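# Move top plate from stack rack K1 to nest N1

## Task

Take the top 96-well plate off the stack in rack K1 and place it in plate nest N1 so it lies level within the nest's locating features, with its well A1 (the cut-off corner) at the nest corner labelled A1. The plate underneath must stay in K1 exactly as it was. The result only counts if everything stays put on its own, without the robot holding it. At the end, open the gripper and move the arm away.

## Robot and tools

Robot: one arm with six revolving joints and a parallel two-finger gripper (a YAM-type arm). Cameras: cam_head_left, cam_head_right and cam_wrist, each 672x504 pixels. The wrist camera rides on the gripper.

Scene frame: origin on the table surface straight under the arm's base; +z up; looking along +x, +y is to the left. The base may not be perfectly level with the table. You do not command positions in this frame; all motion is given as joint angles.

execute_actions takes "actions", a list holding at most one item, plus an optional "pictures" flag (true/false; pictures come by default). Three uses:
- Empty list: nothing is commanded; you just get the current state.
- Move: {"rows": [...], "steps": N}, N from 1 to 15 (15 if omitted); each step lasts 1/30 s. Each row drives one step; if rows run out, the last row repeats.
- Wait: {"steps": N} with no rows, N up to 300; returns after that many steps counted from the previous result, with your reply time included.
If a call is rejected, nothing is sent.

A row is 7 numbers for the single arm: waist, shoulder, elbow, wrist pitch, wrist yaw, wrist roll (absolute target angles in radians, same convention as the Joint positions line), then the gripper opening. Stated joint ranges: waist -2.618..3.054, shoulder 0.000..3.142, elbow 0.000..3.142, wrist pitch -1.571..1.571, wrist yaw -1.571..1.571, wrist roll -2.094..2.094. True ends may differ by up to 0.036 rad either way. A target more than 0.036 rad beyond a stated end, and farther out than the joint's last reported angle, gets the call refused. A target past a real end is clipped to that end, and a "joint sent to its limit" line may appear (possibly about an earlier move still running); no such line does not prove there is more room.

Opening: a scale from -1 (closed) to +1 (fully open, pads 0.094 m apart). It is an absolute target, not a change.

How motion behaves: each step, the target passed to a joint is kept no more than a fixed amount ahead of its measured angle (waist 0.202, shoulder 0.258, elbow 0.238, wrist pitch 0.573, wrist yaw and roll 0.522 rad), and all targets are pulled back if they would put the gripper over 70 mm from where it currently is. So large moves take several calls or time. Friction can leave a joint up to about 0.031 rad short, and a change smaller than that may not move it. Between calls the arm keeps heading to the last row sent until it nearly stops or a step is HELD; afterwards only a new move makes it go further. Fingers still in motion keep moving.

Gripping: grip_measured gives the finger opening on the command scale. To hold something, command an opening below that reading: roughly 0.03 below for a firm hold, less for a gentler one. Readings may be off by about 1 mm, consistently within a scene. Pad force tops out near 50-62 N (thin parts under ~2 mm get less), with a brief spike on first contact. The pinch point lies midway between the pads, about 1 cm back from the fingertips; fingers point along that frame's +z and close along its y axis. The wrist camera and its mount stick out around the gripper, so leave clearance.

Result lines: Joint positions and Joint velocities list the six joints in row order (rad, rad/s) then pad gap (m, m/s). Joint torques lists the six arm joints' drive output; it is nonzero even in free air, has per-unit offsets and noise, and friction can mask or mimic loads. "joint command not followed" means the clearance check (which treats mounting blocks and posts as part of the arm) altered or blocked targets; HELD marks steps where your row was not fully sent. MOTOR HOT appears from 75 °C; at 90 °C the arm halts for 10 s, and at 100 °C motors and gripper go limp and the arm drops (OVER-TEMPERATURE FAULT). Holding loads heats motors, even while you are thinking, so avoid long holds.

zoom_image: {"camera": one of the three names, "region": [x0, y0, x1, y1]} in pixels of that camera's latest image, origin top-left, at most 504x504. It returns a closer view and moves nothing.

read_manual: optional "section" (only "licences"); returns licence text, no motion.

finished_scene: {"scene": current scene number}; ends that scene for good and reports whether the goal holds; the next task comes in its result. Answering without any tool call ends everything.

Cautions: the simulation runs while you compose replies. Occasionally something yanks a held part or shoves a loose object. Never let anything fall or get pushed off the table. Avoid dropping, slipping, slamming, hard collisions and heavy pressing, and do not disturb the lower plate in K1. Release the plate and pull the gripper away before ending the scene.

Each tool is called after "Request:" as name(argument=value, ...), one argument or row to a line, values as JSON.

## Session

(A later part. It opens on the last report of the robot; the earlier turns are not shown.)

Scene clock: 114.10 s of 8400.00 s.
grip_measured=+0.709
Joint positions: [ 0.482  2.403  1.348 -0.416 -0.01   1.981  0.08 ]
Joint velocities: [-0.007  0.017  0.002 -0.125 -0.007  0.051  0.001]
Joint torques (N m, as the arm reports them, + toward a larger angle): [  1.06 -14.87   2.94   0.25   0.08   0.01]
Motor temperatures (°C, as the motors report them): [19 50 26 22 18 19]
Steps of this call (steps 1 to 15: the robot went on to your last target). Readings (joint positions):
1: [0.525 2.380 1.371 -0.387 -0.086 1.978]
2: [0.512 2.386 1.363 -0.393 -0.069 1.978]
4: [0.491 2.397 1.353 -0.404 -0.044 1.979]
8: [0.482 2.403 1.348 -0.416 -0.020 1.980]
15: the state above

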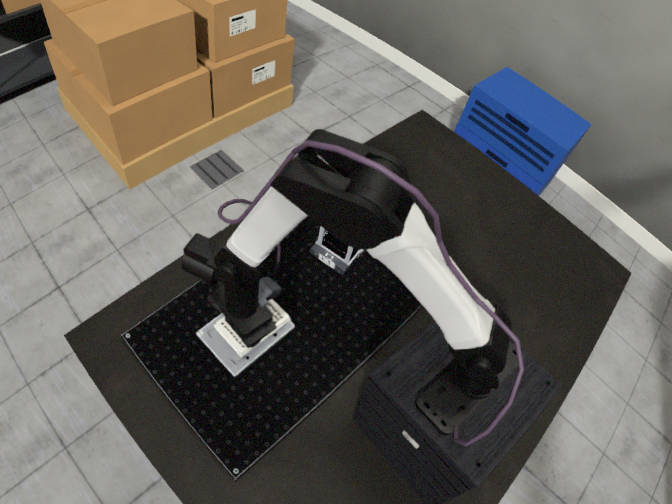

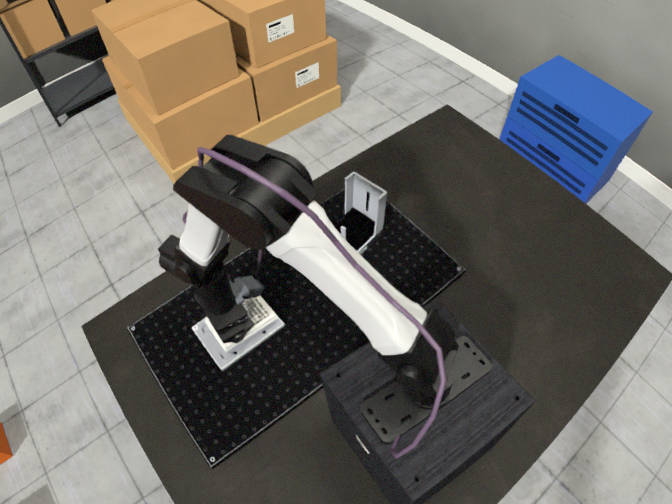

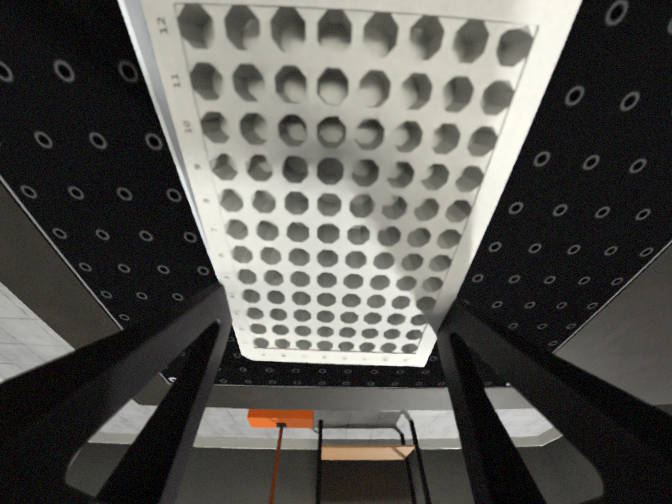

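Request:
execute_actions(
  actions=[
    {"rows":[[0.495,2.405,1.38,-0.42,-0.003,1.97,0.665],[0.5,2.408,1.388,-0.425,-0.003,1.96,0.665],[0.504,2.413,1.394,-0.43,-0.003,1.96,0.665],[0.504,2.418,1.4,-0.43,-0.003,1.96,0.665],[0.504,2.423,1.405,-0.43,-0.003,1.96,0.665],[0.504,2.428,1.41,-0.43,-0.003,1.96,0.665],[0.504,2.433,1.415,-0.43,-0.003,1.96,0.665],[0.504,2.438,1.42,-0.43,-0.003,1.96,0.665],[0.504,2.443,1.425,-0.43,-0.003,1.96,0.665],[0.504,2.448,1.43,-0.43,-0.003,1.96,0.665],[0.504,2.453,1.435,-0.43,-0.003,1.96,0.665],[0.504,2.458,1.439,-0.43,-0.003,1.96,0.665],[0.504,2.461,1.442,-0.43,-0.003,1.96,0.665]]},
  ],
  pictures=false,
)

Request:
execute_actions(
  actions=[
    {"steps":10},
  ],
)

Request:
zoom_image(
  camera="cam_head_left",
  region=[185,270,305,385],
)

Request:
zoom_image(
  camera="cam_head_right",
  region=[180,270,300,385],
)

Scene clock: 127.00 s of 8400.00 s.
grip_measured=+0.709
Joint positions: [ 0.493  2.456  1.41  -0.424 -0.007  1.969  0.08 ]
Joint velocities: [ 0.007  0.066 -0.002  0.037 -0.051 -0.051  0.   ]
Joint torques (N m, as the arm reports them, + toward a larger angle): [  1.67 -14.52   6.88   0.21   0.05  -0.13]
Motor temperatures (°C, as the motors report them): [19 50 25 22 18 19]
Steps of this call (steps 1 to 15: the robot went on to your last target; steps 16 to 90: nothing new was sent; then 9.40 s passed at rest; steps 91 to 105: all 15 steps of this action). Readings (joint positions):
91: [0.482 2.403 1.348 -0.416 -0.007 1.980]
92: [0.483 2.403 1.348 -0.416 -0.007 1.979]
94: [0.485 2.407 1.357 -0.422 -0.007 1.976]
98: [0.493 2.424 1.383 -0.423 -0.007 1.972]
105: the state above

Scene clock: 127.33 s of 8400.00 s.
grip_measured=+0.709
Joint positions: [ 0.493  2.459  1.41  -0.424 -0.007  1.969  0.08 ]
Joint velocities: [-0.002 -0.012 -0.012 -0.022  0.022  0.037  0.   ]
Joint torques (N m, as the arm reports them, + toward a larger angle): [  1.65 -14.37   6.88   0.16   0.05  -0.15]
Motor temperatures (°C, as the motors report them): [19 50 25 22 18 19]
Steps of this call (steps 1 to 10: the robot went on to your last target). Readings (joint positions):
1: [0.493 2.457 1.410 -0.424 -0.007 1.969]
2: [0.493 2.459 1.410 -0.424 -0.007 1.969]
4: [0.493 2.459 1.410 -0.424 -0.007 1.969]
8: [0.493 2.459 1.410 -0.424 -0.007 1.969]
10: the state above

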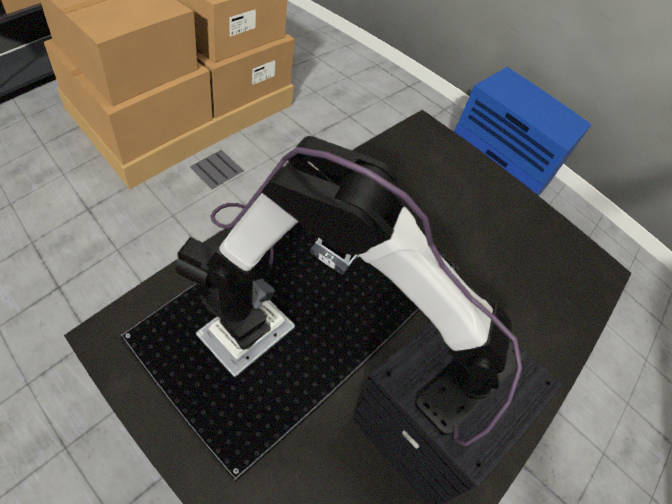

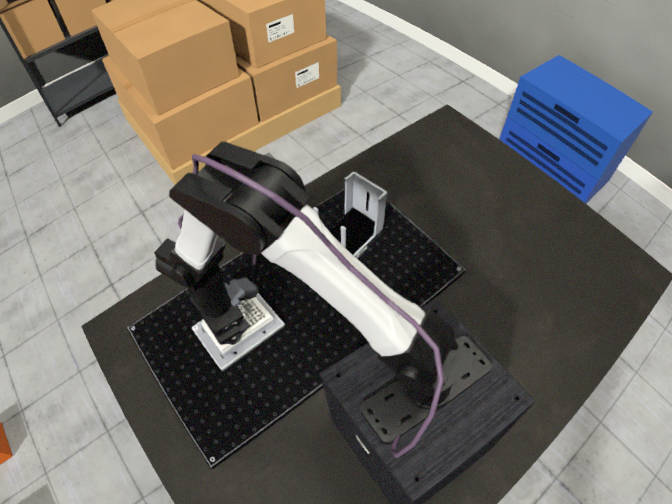

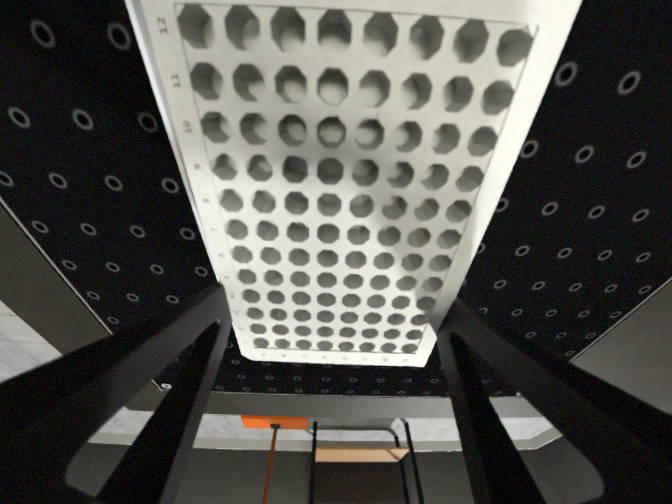

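Region (185, 270, 305, 385) of cam_head_left's 672x504 image, scaled by 4.200, with more detail than that image has; it fills the top 483 rows of this view, and the rest is white.

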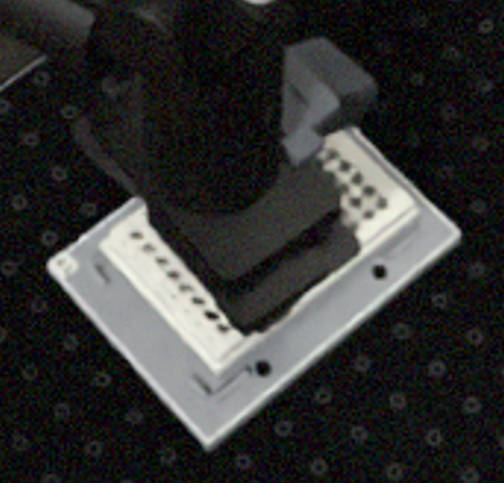

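Region (180, 270, 300, 385) of cam_head_right's 672x504 image, scaled by 4.200, with more detail than that image has; it fills the top 483 rows of this view, and the rest is white.

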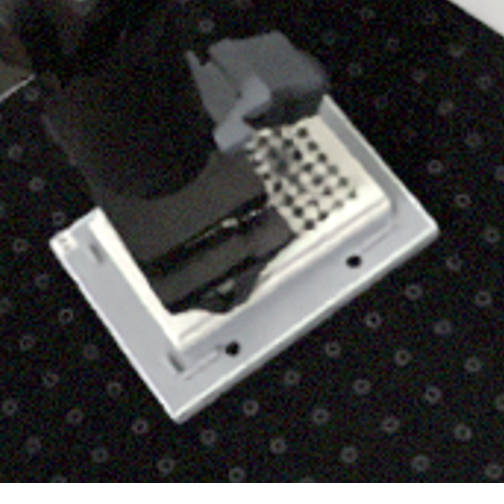

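Request:
execute_actions(
  actions=[
    {"rows":[[0.5,2.464,1.448,-0.42,-0.003,1.965,0.665],[0.5,2.468,1.451,-0.415,-0.003,1.965,0.665],[0.5,2.472,1.454,-0.41,-0.003,1.965,0.665],[0.5,2.476,1.457,-0.407,-0.003,1.965,0.665],[0.5,2.48,1.46,-0.407,-0.003,1.965,0.665],[0.5,2.484,1.463,-0.407,-0.003,1.965,0.665],[0.5,2.488,1.465,-0.407,-0.003,1.965,0.665],[0.5,2.492,1.465,-0.407,-0.003,1.965,0.665]]},
  ],
  pictures=false,
)

Request:
execute_actions(
  actions=[
    {"steps":8},
  ],
)

Request:
zoom_image(
  camera="cam_head_left",
  region=[185,270,305,385],
)

Request:
zoom_image(
  camera="cam_head_right",
  region=[180,270,300,385],
)

Scene clock: 136.17 s of 8400.00 s.
grip_measured=+0.709
Joint positions: [ 0.493  2.489  1.436 -0.414 -0.007  1.969  0.08 ]
Joint velocities: [ 0.007 -0.007 -0.007  0.022  0.037 -0.066 -0.   ]
Joint torques (N m, as the arm reports them, + toward a larger angle): [  1.4  -14.59   6.66   0.33   0.04  -0.1 ]
Motor temperatures (°C, as the motors report them): [19 49 25 22 18 19]
Steps of this call (steps 1 to 15: the robot went on to your last target; steps 16 to 90: nothing new was sent; then 5.33 s passed at rest; steps 91 to 105: all 15 steps of this action). Readings (joint positions):
91: [0.493 2.459 1.410 -0.424 -0.007 1.969]
92: [0.493 2.459 1.410 -0.424 -0.007 1.969]
94: [0.493 2.463 1.417 -0.424 -0.007 1.969]
98: [0.493 2.479 1.434 -0.417 -0.007 1.969]
105: the state above

Scene clock: 136.43 s of 8400.00 s.
grip_measured=+0.709
Joint positions: [ 0.493  2.489  1.436 -0.414 -0.007  1.969  0.08 ]
Joint velocities: [-0.027  0.002 -0.012 -0.022  0.051  0.022 -0.001]
Joint torques (N m, as the arm reports them, + toward a larger angle): [  1.38 -14.56   6.68   0.36   0.04  -0.1 ]
Motor temperatures (°C, as the motors report them): [19 49 25 22 18 19]
Steps of this call (steps 1 to 8: the robot went on to your last target). Readings (joint positions):
1: [0.493 2.489 1.436 -0.414 -0.007 1.969]
2: [0.493 2.489 1.436 -0.414 -0.007 1.969]
4: [0.493 2.489 1.436 -0.414 -0.007 1.969]
8: the state above

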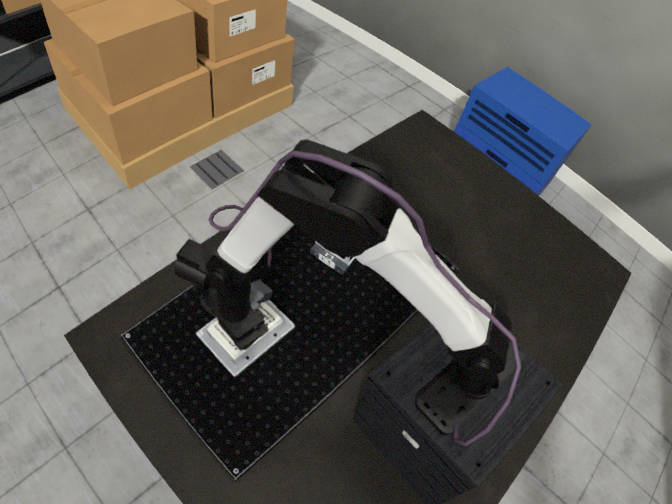

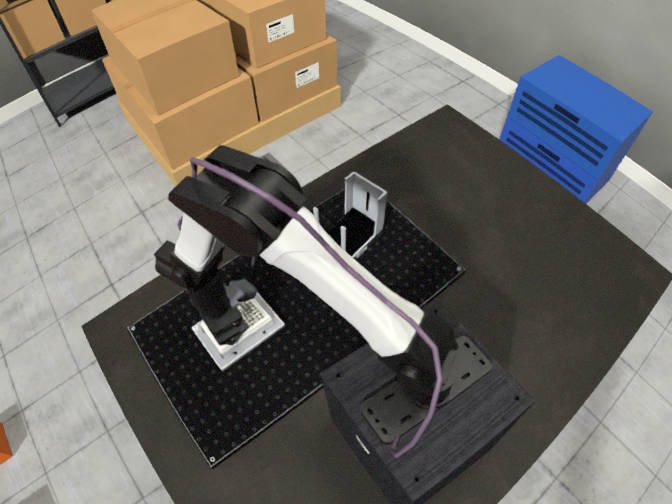

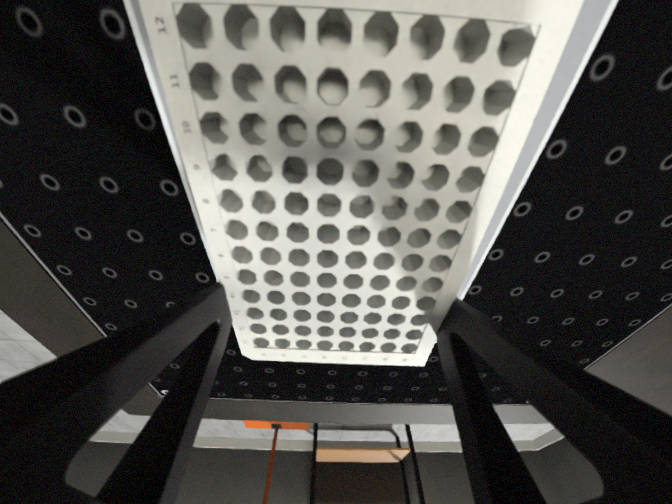

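Region (185, 270, 305, 385) of cam_head_left's 672x504 image, scaled by 4.200, with more detail than that image has; it fills the top 483 rows of this view, and the rest is white.

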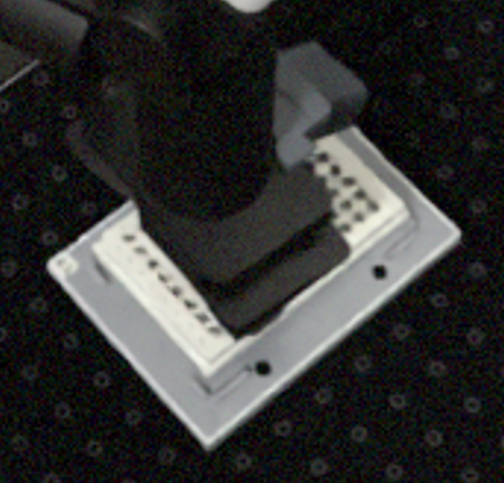

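Region (180, 270, 300, 385) of cam_head_right's 672x504 image, scaled by 4.200, with more detail than that image has; it fills the top 483 rows of this view, and the rest is white.

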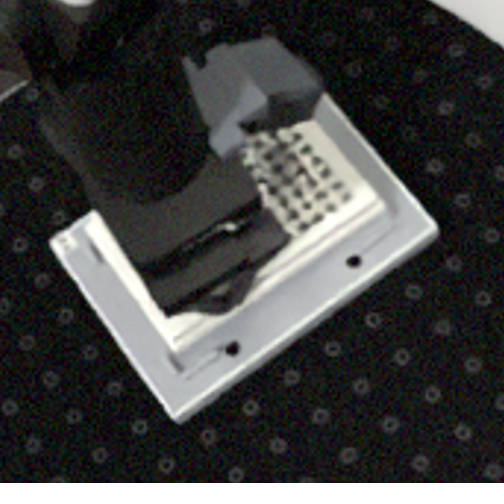

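Request:
execute_actions(
  actions=[
    {"rows":[[0.5,2.496,1.45,-0.404,-0.003,1.965,0.665],[0.5,2.499,1.45,-0.402,-0.003,1.965,0.665],[0.5,2.502,1.45,-0.402,-0.003,1.965,0.665],[0.5,2.504,1.45,-0.402,-0.003,1.965,0.665]]},
  ],
)

Request:
zoom_image(
  camera="cam_head_left",
  region=[185,270,305,385],
)

Request:
zoom_image(
  camera="cam_head_right",
  region=[180,270,300,385],
)

Scene clock: 141.23 s of 8400.00 s.
grip_measured=+0.709
Joint positions: [ 0.493  2.496  1.436 -0.404 -0.005  1.969  0.08 ]
Joint velocities: [ 0.012  0.007  0.007 -0.037 -0.007  0.037 -0.002]
Joint torques (N m, as the arm reports them, + toward a larger angle): [  1.34 -13.93   5.4    0.31   0.02  -0.11]
Motor temperatures (°C, as the motors report them): [19 49 25 22 18 19]
Steps of this call (steps 1 to 15: the robot went on to your last target; steps 16 to 90: nothing new was sent; then 1.30 s passed at rest; steps 91 to 105: all 15 steps of this action). Readings (joint positions):
91: [0.493 2.489 1.436 -0.414 -0.007 1.969]
92: [0.493 2.489 1.436 -0.413 -0.007 1.969]
94: [0.493 2.490 1.436 -0.412 -0.007 1.969]
98: [0.493 2.496 1.436 -0.406 -0.006 1.969]
105: the state above

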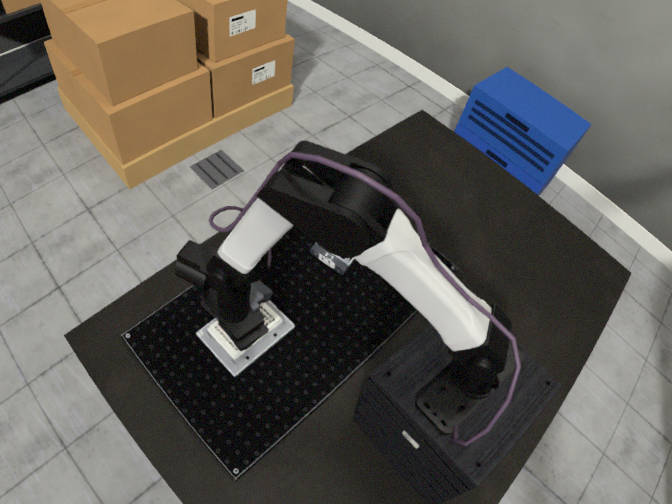

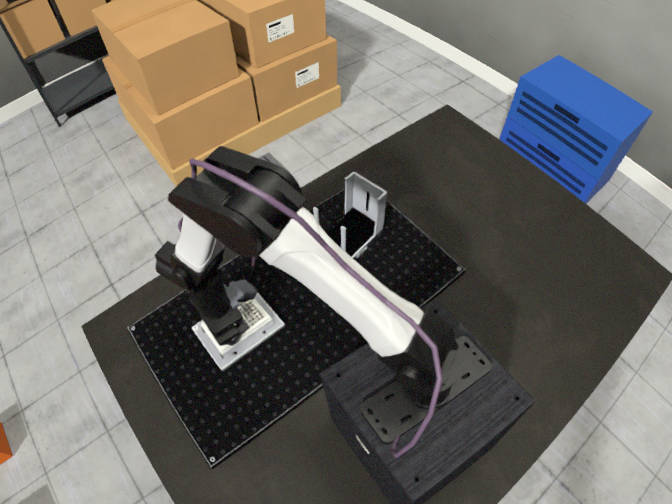

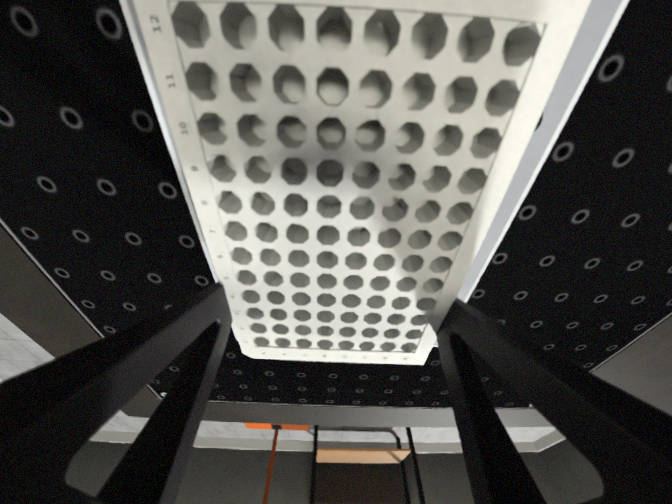

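Region (185, 270, 305, 385) of cam_head_left's 672x504 image, scaled by 4.200, with more detail than that image has; it fills the top 483 rows of this view, and the rest is white.

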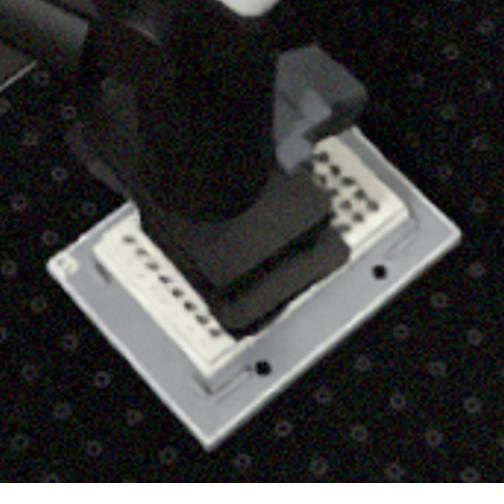

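Region (180, 270, 300, 385) of cam_head_right's 672x504 image, scaled by 4.200, with more detail than that image has; it fills the top 483 rows of this view, and the rest is white.

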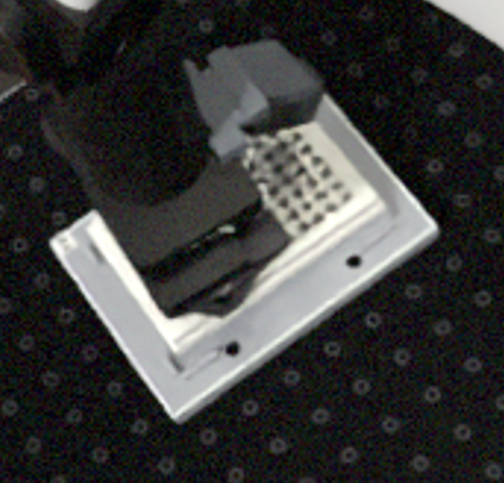

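Request:
execute_actions(
  actions=[
    {"rows":[[0.5,2.48,1.45,-0.41,0,1.969,0.665],[0.5,2.47,1.45,-0.415,0,1.969,0.665],[0.5,2.465,1.45,-0.42,0,1.969,0.665],[0.5,2.462,1.45,-0.425,0.005,1.975,0.665],[0.505,2.462,1.45,-0.43,0.01,1.98,0.665],[0.51,2.462,1.45,-0.433,0.018,1.986,0.665],[0.514,2.462,1.45,-0.433,0.026,1.986,0.665]]},
  ],
  pictures=false,
)

Request:
execute_actions(
  actions=[
    {"steps":10},
  ],
)

Request:
zoom_image(
  camera="cam_head_left",
  region=[185,270,305,385],
)

Request:
zoom_image(
  camera="cam_head_right",
  region=[180,270,300,385],
)

Scene clock: 147.13 s of 8400.00 s.
grip_measured=+0.709
Joint positions: [ 0.503  2.486  1.436 -0.424  0.016  1.976  0.08 ]
Joint velocities: [-0.027  0.022 -0.007 -0.007  0.037 -0.022 -0.   ]
Joint torques (N m, as the arm reports them, + toward a larger angle): [  1.66 -17.12   5.44   0.19   0.11   0.02]
Motor temperatures (°C, as the motors report them): [20 49 25 22 18 19]
Steps of this call (steps 1 to 15: the robot went on to your last target; steps 16 to 90: nothing new was sent; then 2.40 s passed at rest; steps 91 to 105: all 15 steps of this action). Readings (joint positions):
91: [0.493 2.496 1.436 -0.404 -0.005 1.969]
92: [0.493 2.496 1.436 -0.404 -0.005 1.969]
94: [0.493 2.494 1.436 -0.406 -0.004 1.969]
98: [0.497 2.486 1.436 -0.416 0.006 1.973]
105: the state above

Scene clock: 147.47 s of 8400.00 s.
grip_measured=+0.709
Joint positions: [ 0.503  2.486  1.436 -0.425  0.018  1.977  0.08 ]
Joint velocities: [ 0.007 -0.007 -0.002  0.051 -0.081 -0.037  0.   ]
Joint torques (N m, as the arm reports them, + toward a larger angle): [  1.72 -17.08   5.43   0.14   0.1    0.01]
Motor temperatures (°C, as the motors report them): [20 49 25 22 18 19]
Steps of this call (steps 1 to 10: the robot went on to your last target). Readings (joint positions):
1: [0.503 2.486 1.436 -0.424 0.016 1.976]
2: [0.503 2.486 1.436 -0.425 0.017 1.976]
4: [0.503 2.486 1.436 -0.425 0.017 1.977]
8: [0.503 2.486 1.436 -0.425 0.018 1.977]
10: the state above

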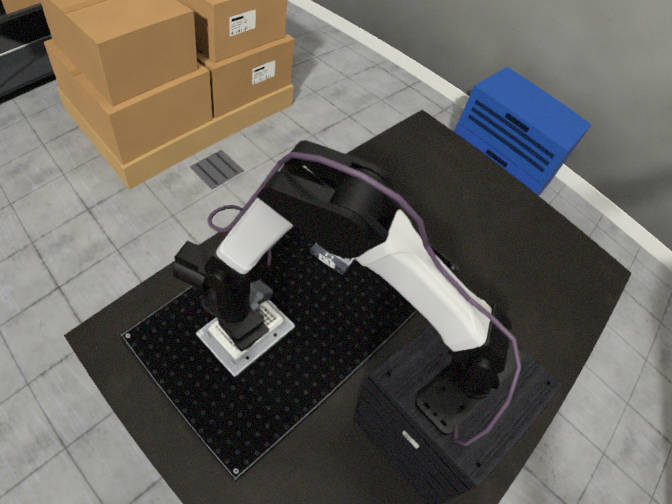

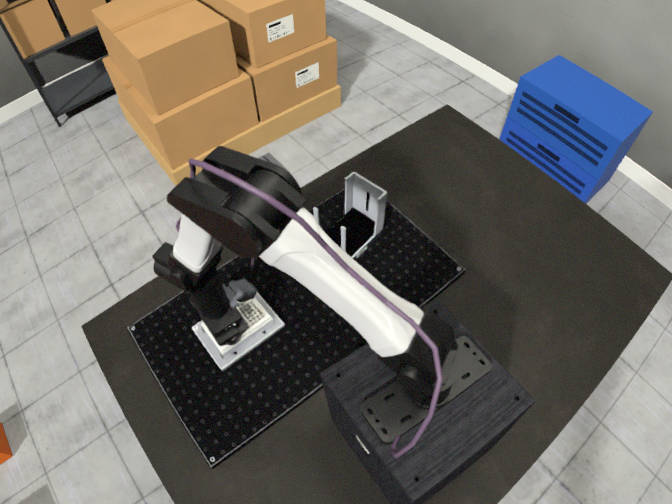

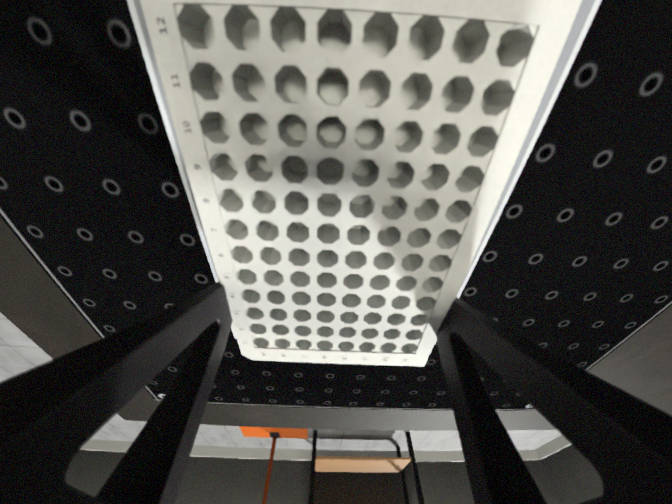

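Region (185, 270, 305, 385) of cam_head_left's 672x504 image, scaled by 4.200, with more detail than that image has; it fills the top 483 rows of this view, and the rest is white.

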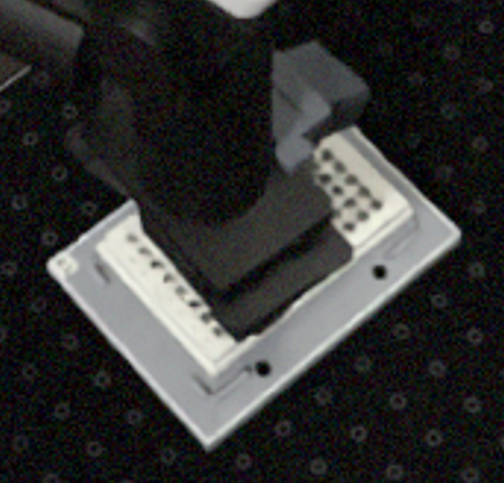

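Region (180, 270, 300, 385) of cam_head_right's 672x504 image, scaled by 4.200, with more detail than that image has; it fills the top 483 rows of this view, and the rest is white.

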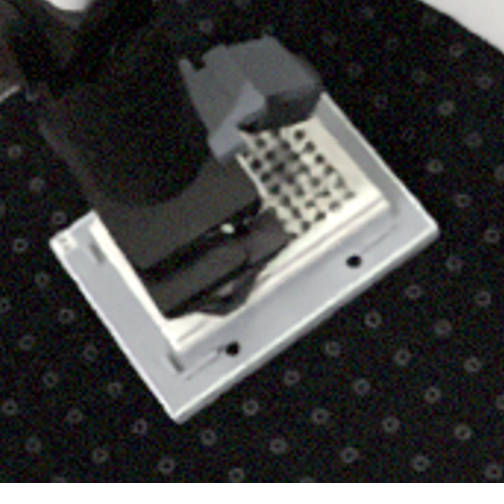

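Request:
execute_actions(
  actions=[
    {"rows":[[0.51,2.485,1.45,-0.42,0.022,1.991,0.665],[0.51,2.492,1.45,-0.414,0.022,1.991,0.665],[0.51,2.496,1.45,-0.41,0.022,1.991,0.665],[0.51,2.499,1.45,-0.406,0.022,1.991,0.665],[0.51,2.501,1.45,-0.402,0.022,1.991,0.665],[0.51,2.503,1.45,-0.402,0.022,1.991,0.665]]},
  ],
  pictures=false,
)

Request:
execute_actions(
  actions=[
    {"steps":8},
  ],
)

Request:
zoom_image(
  camera="cam_head_left",
  region=[185,270,305,385],
)

Request:
zoom_image(
  camera="cam_head_right",
  region=[180,270,300,385],
)

Scene clock: 154.70 s of 8400.00 s.
grip_measured=+0.709
Joint positions: [ 0.503  2.499  1.436 -0.413  0.021  1.982  0.08 ]
Joint velocities: [-0.007  0.002  0.012 -0.007 -0.037 -0.007  0.   ]
Joint torques (N m, as the arm reports them, + toward a larger angle): [  1.41 -14.37   5.42   0.39   0.04   0.02]
Motor temperatures (°C, as the motors report them): [20 50 25 22 18 19]
Steps of this call (steps 1 to 15: the robot went on to your last target; steps 16 to 90: nothing new was sent; then 3.73 s passed at rest; steps 91 to 105: all 15 steps of this action). Readings (joint positions):
91: [0.503 2.486 1.436 -0.425 0.019 1.978]
92: [0.503 2.486 1.436 -0.425 0.019 1.979]
94: [0.503 2.486 1.436 -0.423 0.019 1.980]
98: [0.503 2.496 1.436 -0.414 0.019 1.981]
105: the state above

Scene clock: 154.97 s of 8400.00 s.
grip_measured=+0.709
Joint positions: [ 0.503  2.499  1.436 -0.413  0.021  1.983  0.08 ]
Joint velocities: [ 0.007  0.017  0.002 -0.051  0.022  0.037  0.   ]
Joint torques (N m, as the arm reports them, + toward a larger angle): [  1.38 -14.35   5.38   0.39   0.02   0.  ]
Motor temperatures (°C, as the motors report them): [20 50 25 22 18 19]
Steps of this call (steps 1 to 8: the robot went on to your last target). Readings (joint positions):
1: [0.503 2.499 1.436 -0.413 0.021 1.982]
2: [0.503 2.499 1.436 -0.413 0.021 1.982]
4: [0.503 2.499 1.436 -0.413 0.021 1.982]
8: the state above

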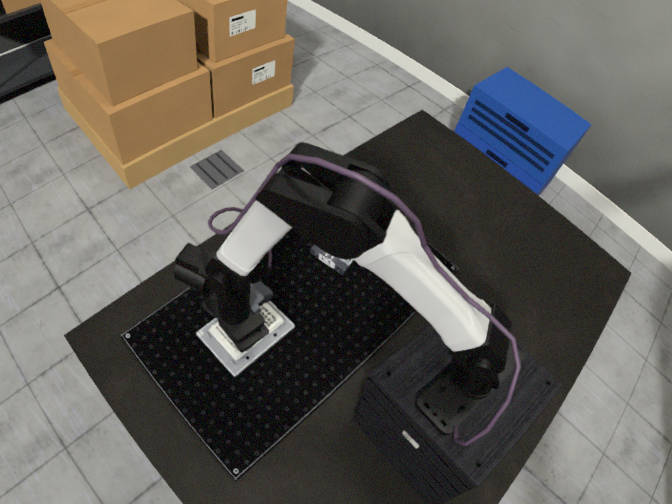

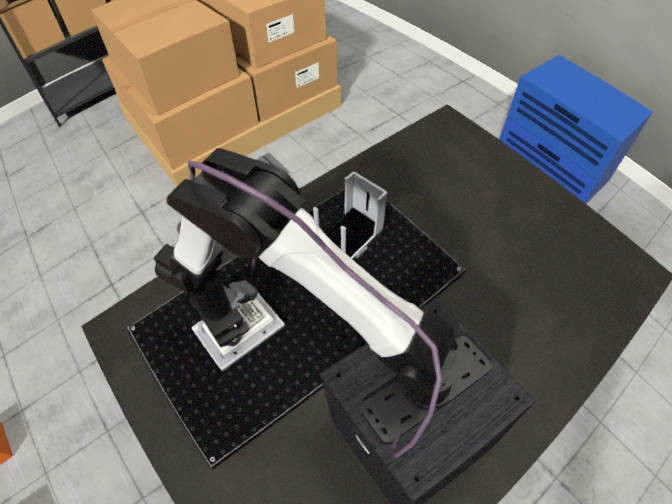

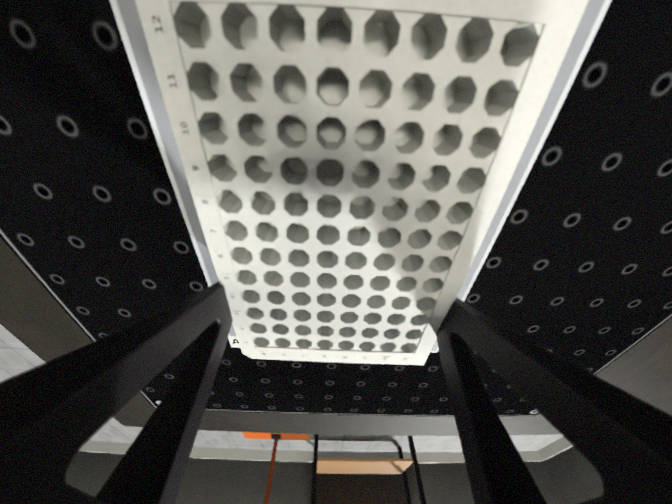

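Region (185, 270, 305, 385) of cam_head_left's 672x504 image, scaled by 4.200, with more detail than that image has; it fills the top 483 rows of this view, and the rest is white.

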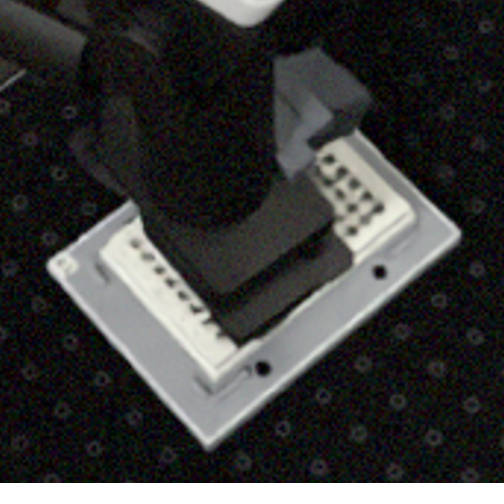

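Region (180, 270, 300, 385) of cam_head_right's 672x504 image, scaled by 4.200, with more detail than that image has; it fills the top 483 rows of this view, and the rest is white.

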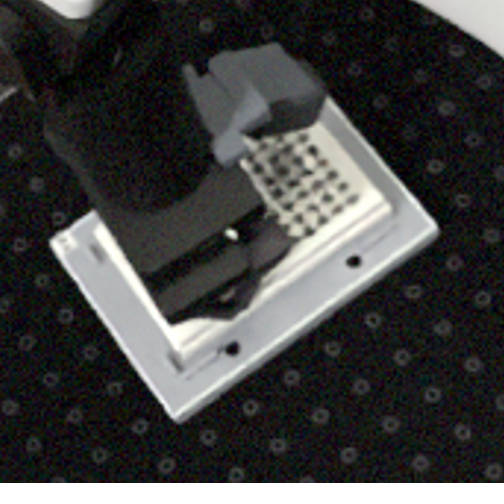

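Request:
execute_actions(
  actions=[],
)

Scene clock: 165.20 s of 8400.00 s.
grip_measured=+0.709
Joint positions: [ 0.503  2.499  1.436 -0.413  0.021  1.983  0.08 ]
Joint velocities: [-0.002 -0.007 -0.022 -0.051  0.022 -0.022  0.   ]
Joint torques (N m, as the arm reports them, + toward a larger angle): [  1.38 -14.33   5.4    0.4    0.02   0.  ]
Motor temperatures (°C, as the motors report them): [20 50 25 22 18 19]
Steps of this call (steps 1 to 15: the robot went on to your last target; steps 16 to 90: nothing new was sent; then 7.23 s passed at rest). Readings (joint positions):
1: [0.503 2.499 1.436 -0.413 0.021 1.983]
2: [0.503 2.499 1.436 -0.413 0.021 1.983]
4: [0.503 2.499 1.436 -0.413 0.021 1.983]
8: [0.503 2.499 1.436 -0.413 0.021 1.983]
90: the state above
The arm was judged still, so your last target was given up. Only a new action makes it travel on or press farther. Fingers that are still opening or closing keep moving.

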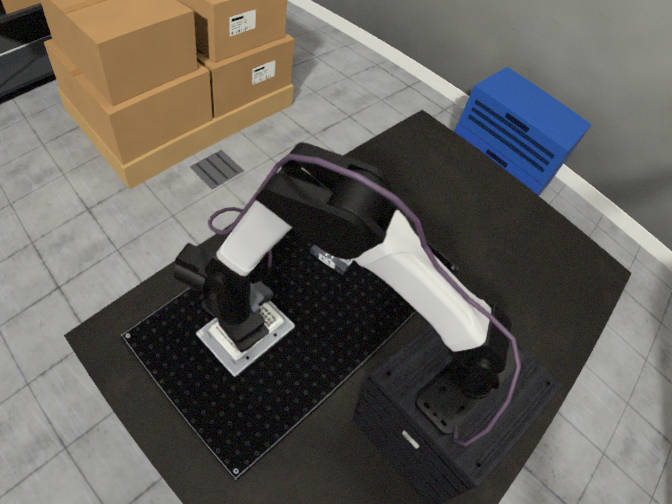

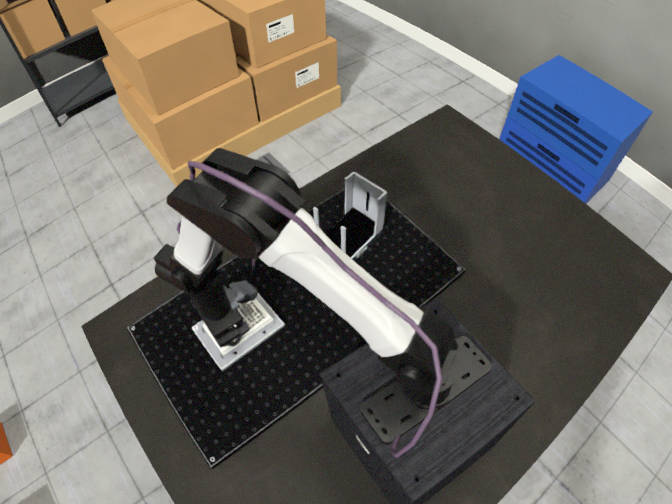

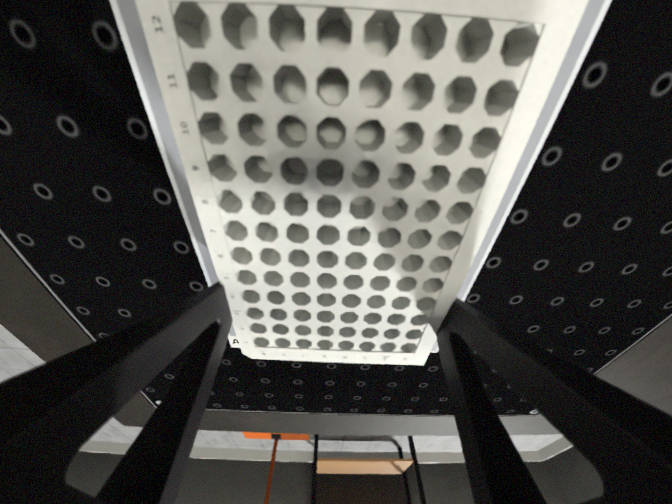

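Request:
execute_actions(
  actions=[
    {"rows":[[0.51,2.49,1.45,-0.41,0.022,1.991,0.665],[0.51,2.48,1.45,-0.418,0.022,1.991,0.665],[0.51,2.475,1.45,-0.424,0.022,1.991,0.665],[0.51,2.47,1.45,-0.428,0.022,1.991,0.665],[0.51,2.47,1.45,-0.428,0.022,1.991,0.665],[0.51,2.47,1.45,-0.428,0.022,1.991,0.665],[0.513,2.47,1.45,-0.428,0.022,1.993,0.665],[0.516,2.47,1.45,-0.428,0.022,1.995,0.665],[0.519,2.47,1.45,-0.428,0.022,1.997,0.665]],"steps":15},
  ],
  pictures=false,
)

Request:
execute_actions(
  actions=[
    {"steps":10},
  ],
)

Request:
zoom_image(
  camera="cam_head_left",
  region=[185,270,305,385],
)

Scene clock: 172.77 s of 8400.00 s.
grip_measured=+0.709
Joint positions: [ 0.503  2.499  1.436 -0.415  0.021  1.984  0.08 ]
Joint velocities: [ 0.017 -0.007 -0.002  0.022 -0.007  0.022  0.002]
Joint torques (N m, as the arm reports them, + toward a larger angle): [  2.04 -17.56   5.39   0.08   0.03   0.07]
Motor temperatures (°C, as the motors report them): [20 50 25 22 18 19]
Steps of this call (steps 1 to 90: nothing new was sent; then 4.07 s passed at rest; steps 91 to 105: all 15 steps of this action). Readings (joint positions):
91: [0.503 2.499 1.436 -0.413 0.021 1.983]
92: [0.503 2.499 1.436 -0.413 0.021 1.983]
94: [0.503 2.499 1.436 -0.414 0.021 1.983]
98: [0.503 2.499 1.436 -0.415 0.021 1.983]
105: the state above

Scene clock: 173.10 s of 8400.00 s.
grip_measured=+0.709
Joint positions: [ 0.503  2.499  1.436 -0.415  0.021  1.984  0.08 ]
Joint velocities: [-0.007 -0.002 -0.027 -0.066 -0.081 -0.022  0.001]
Joint torques (N m, as the arm reports them, + toward a larger angle): [  2.06 -17.56   5.4    0.08   0.02   0.03]
Motor temperatures (°C, as the motors report them): [20 50 25 22 18 19]
Steps of this call (steps 1 to 10: the robot went on to your last target). Readings (joint positions):
1: [0.503 2.499 1.436 -0.415 0.021 1.984]
2: [0.503 2.499 1.436 -0.415 0.021 1.984]
4: [0.503 2.499 1.436 -0.415 0.021 1.984]
8: [0.503 2.499 1.436 -0.415 0.021 1.984]
10: the state above

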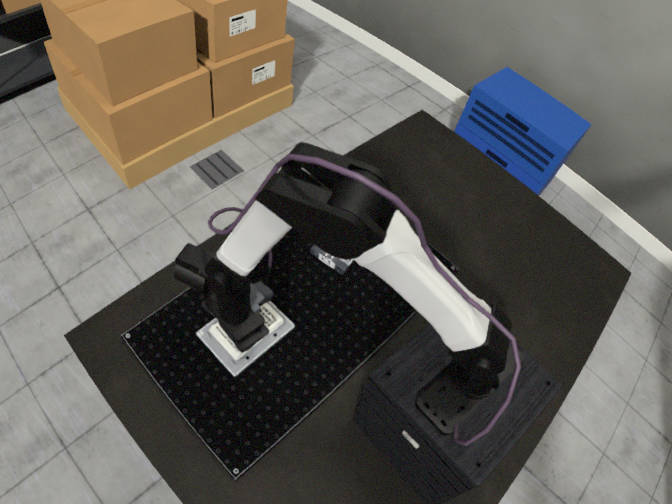

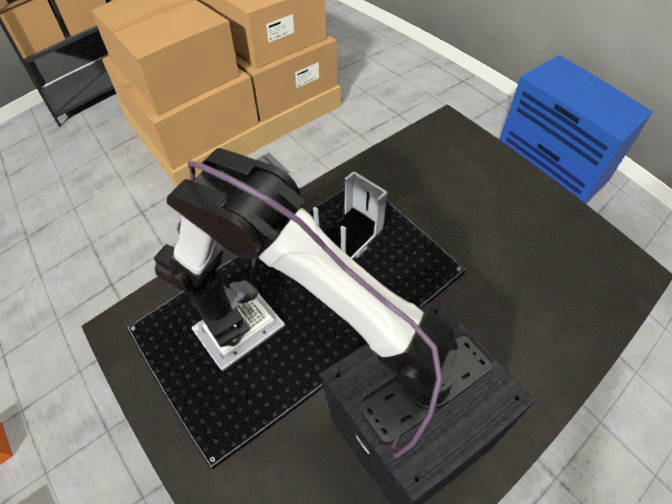

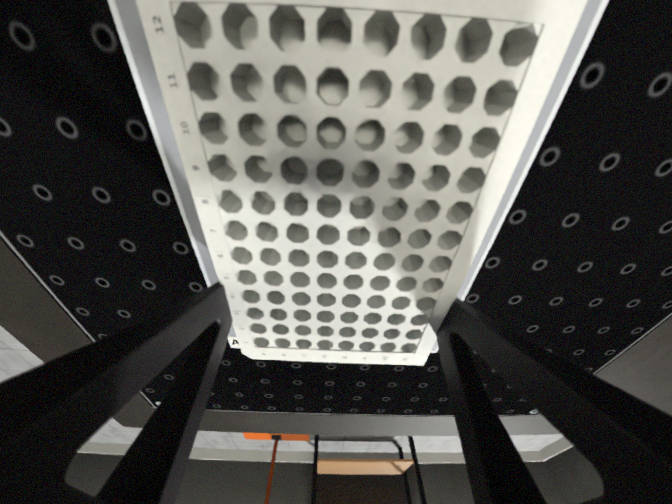

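Region (185, 270, 305, 385) of cam_head_left's 672x504 image, scaled by 4.200, with more detail than that image has; it fills the top 483 rows of this view, and the rest is white.

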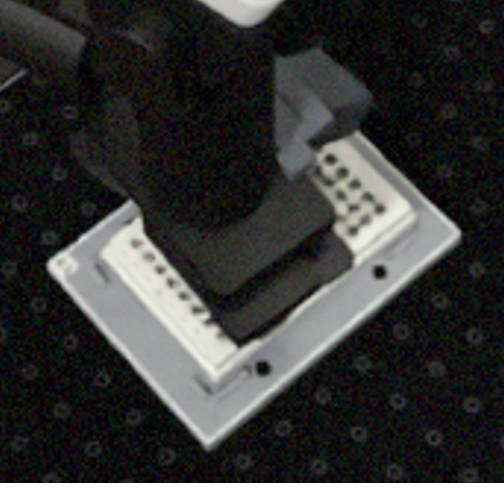

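Request:
execute_actions(
  actions=[
    {"rows":[[0.519,2.475,1.45,-0.42,0.018,1.997,0.665],[0.519,2.475,1.45,-0.412,0.014,1.997,0.665],[0.519,2.475,1.45,-0.406,0.010,1.997,0.665],[0.519,2.475,1.45,-0.402,0.006,1.997,0.665],[0.519,2.475,1.45,-0.402,0.003,1.995,0.665]],"steps":15},
  ],
)

Request:
zoom_image(
  camera="cam_head_left",
  region=[185,270,305,385],
)

Scene clock: 178.33 s of 8400.00 s.
grip_measured=+0.709
Joint positions: [ 0.503  2.499  1.436 -0.412  0.019  1.987  0.08 ]
Joint velocities: [-0.007  0.012  0.007 -0.007 -0.022  0.051  0.001]
Joint torques (N m, as the arm reports them, + toward a larger angle): [  2.02 -17.07   5.36   0.39  -0.2    0.02]
Motor temperatures (°C, as the motors report them): [20 51 25 22 18 19]
Steps of this call (steps 1 to 15: the robot went on to your last target; steps 16 to 90: nothing new was sent; then 1.73 s passed at rest; steps 91 to 105: all 15 steps of this action). Readings (joint positions):
91: [0.503 2.499 1.436 -0.415 0.021 1.984]
92: [0.503 2.499 1.436 -0.415 0.021 1.985]
94: [0.503 2.499 1.436 -0.414 0.021 1.985]
98: [0.503 2.499 1.436 -0.413 0.019 1.986]
105: the state above

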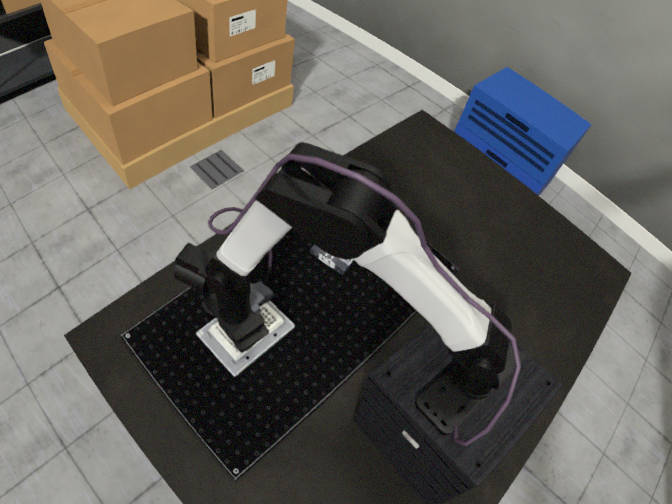

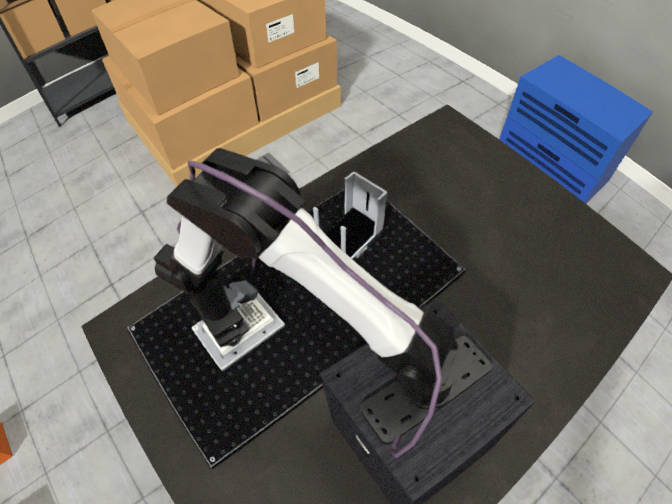

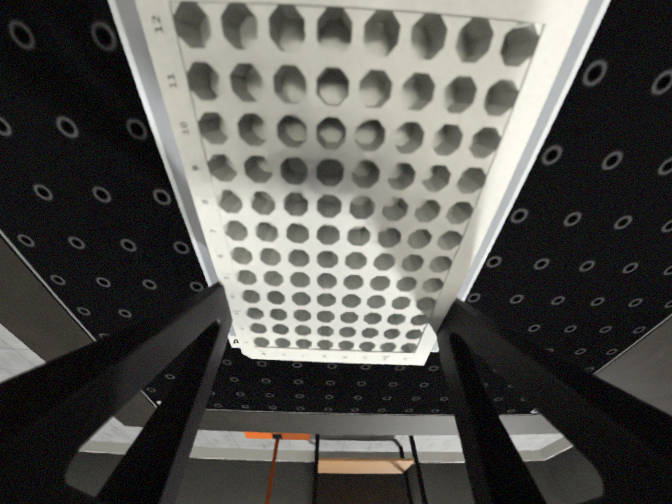

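Region (185, 270, 305, 385) of cam_head_left's 672x504 image, scaled by 4.200, with more detail than that image has; it fills the top 483 rows of this view, and the rest is white.

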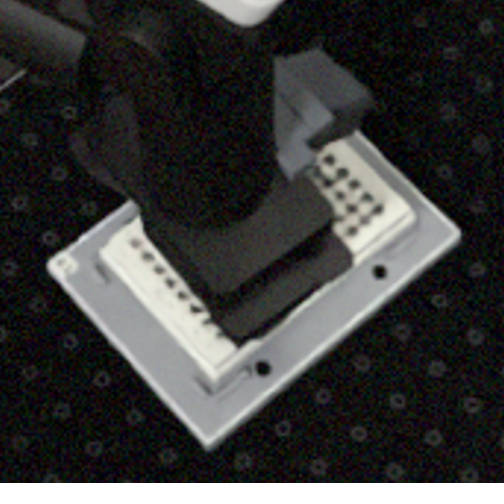

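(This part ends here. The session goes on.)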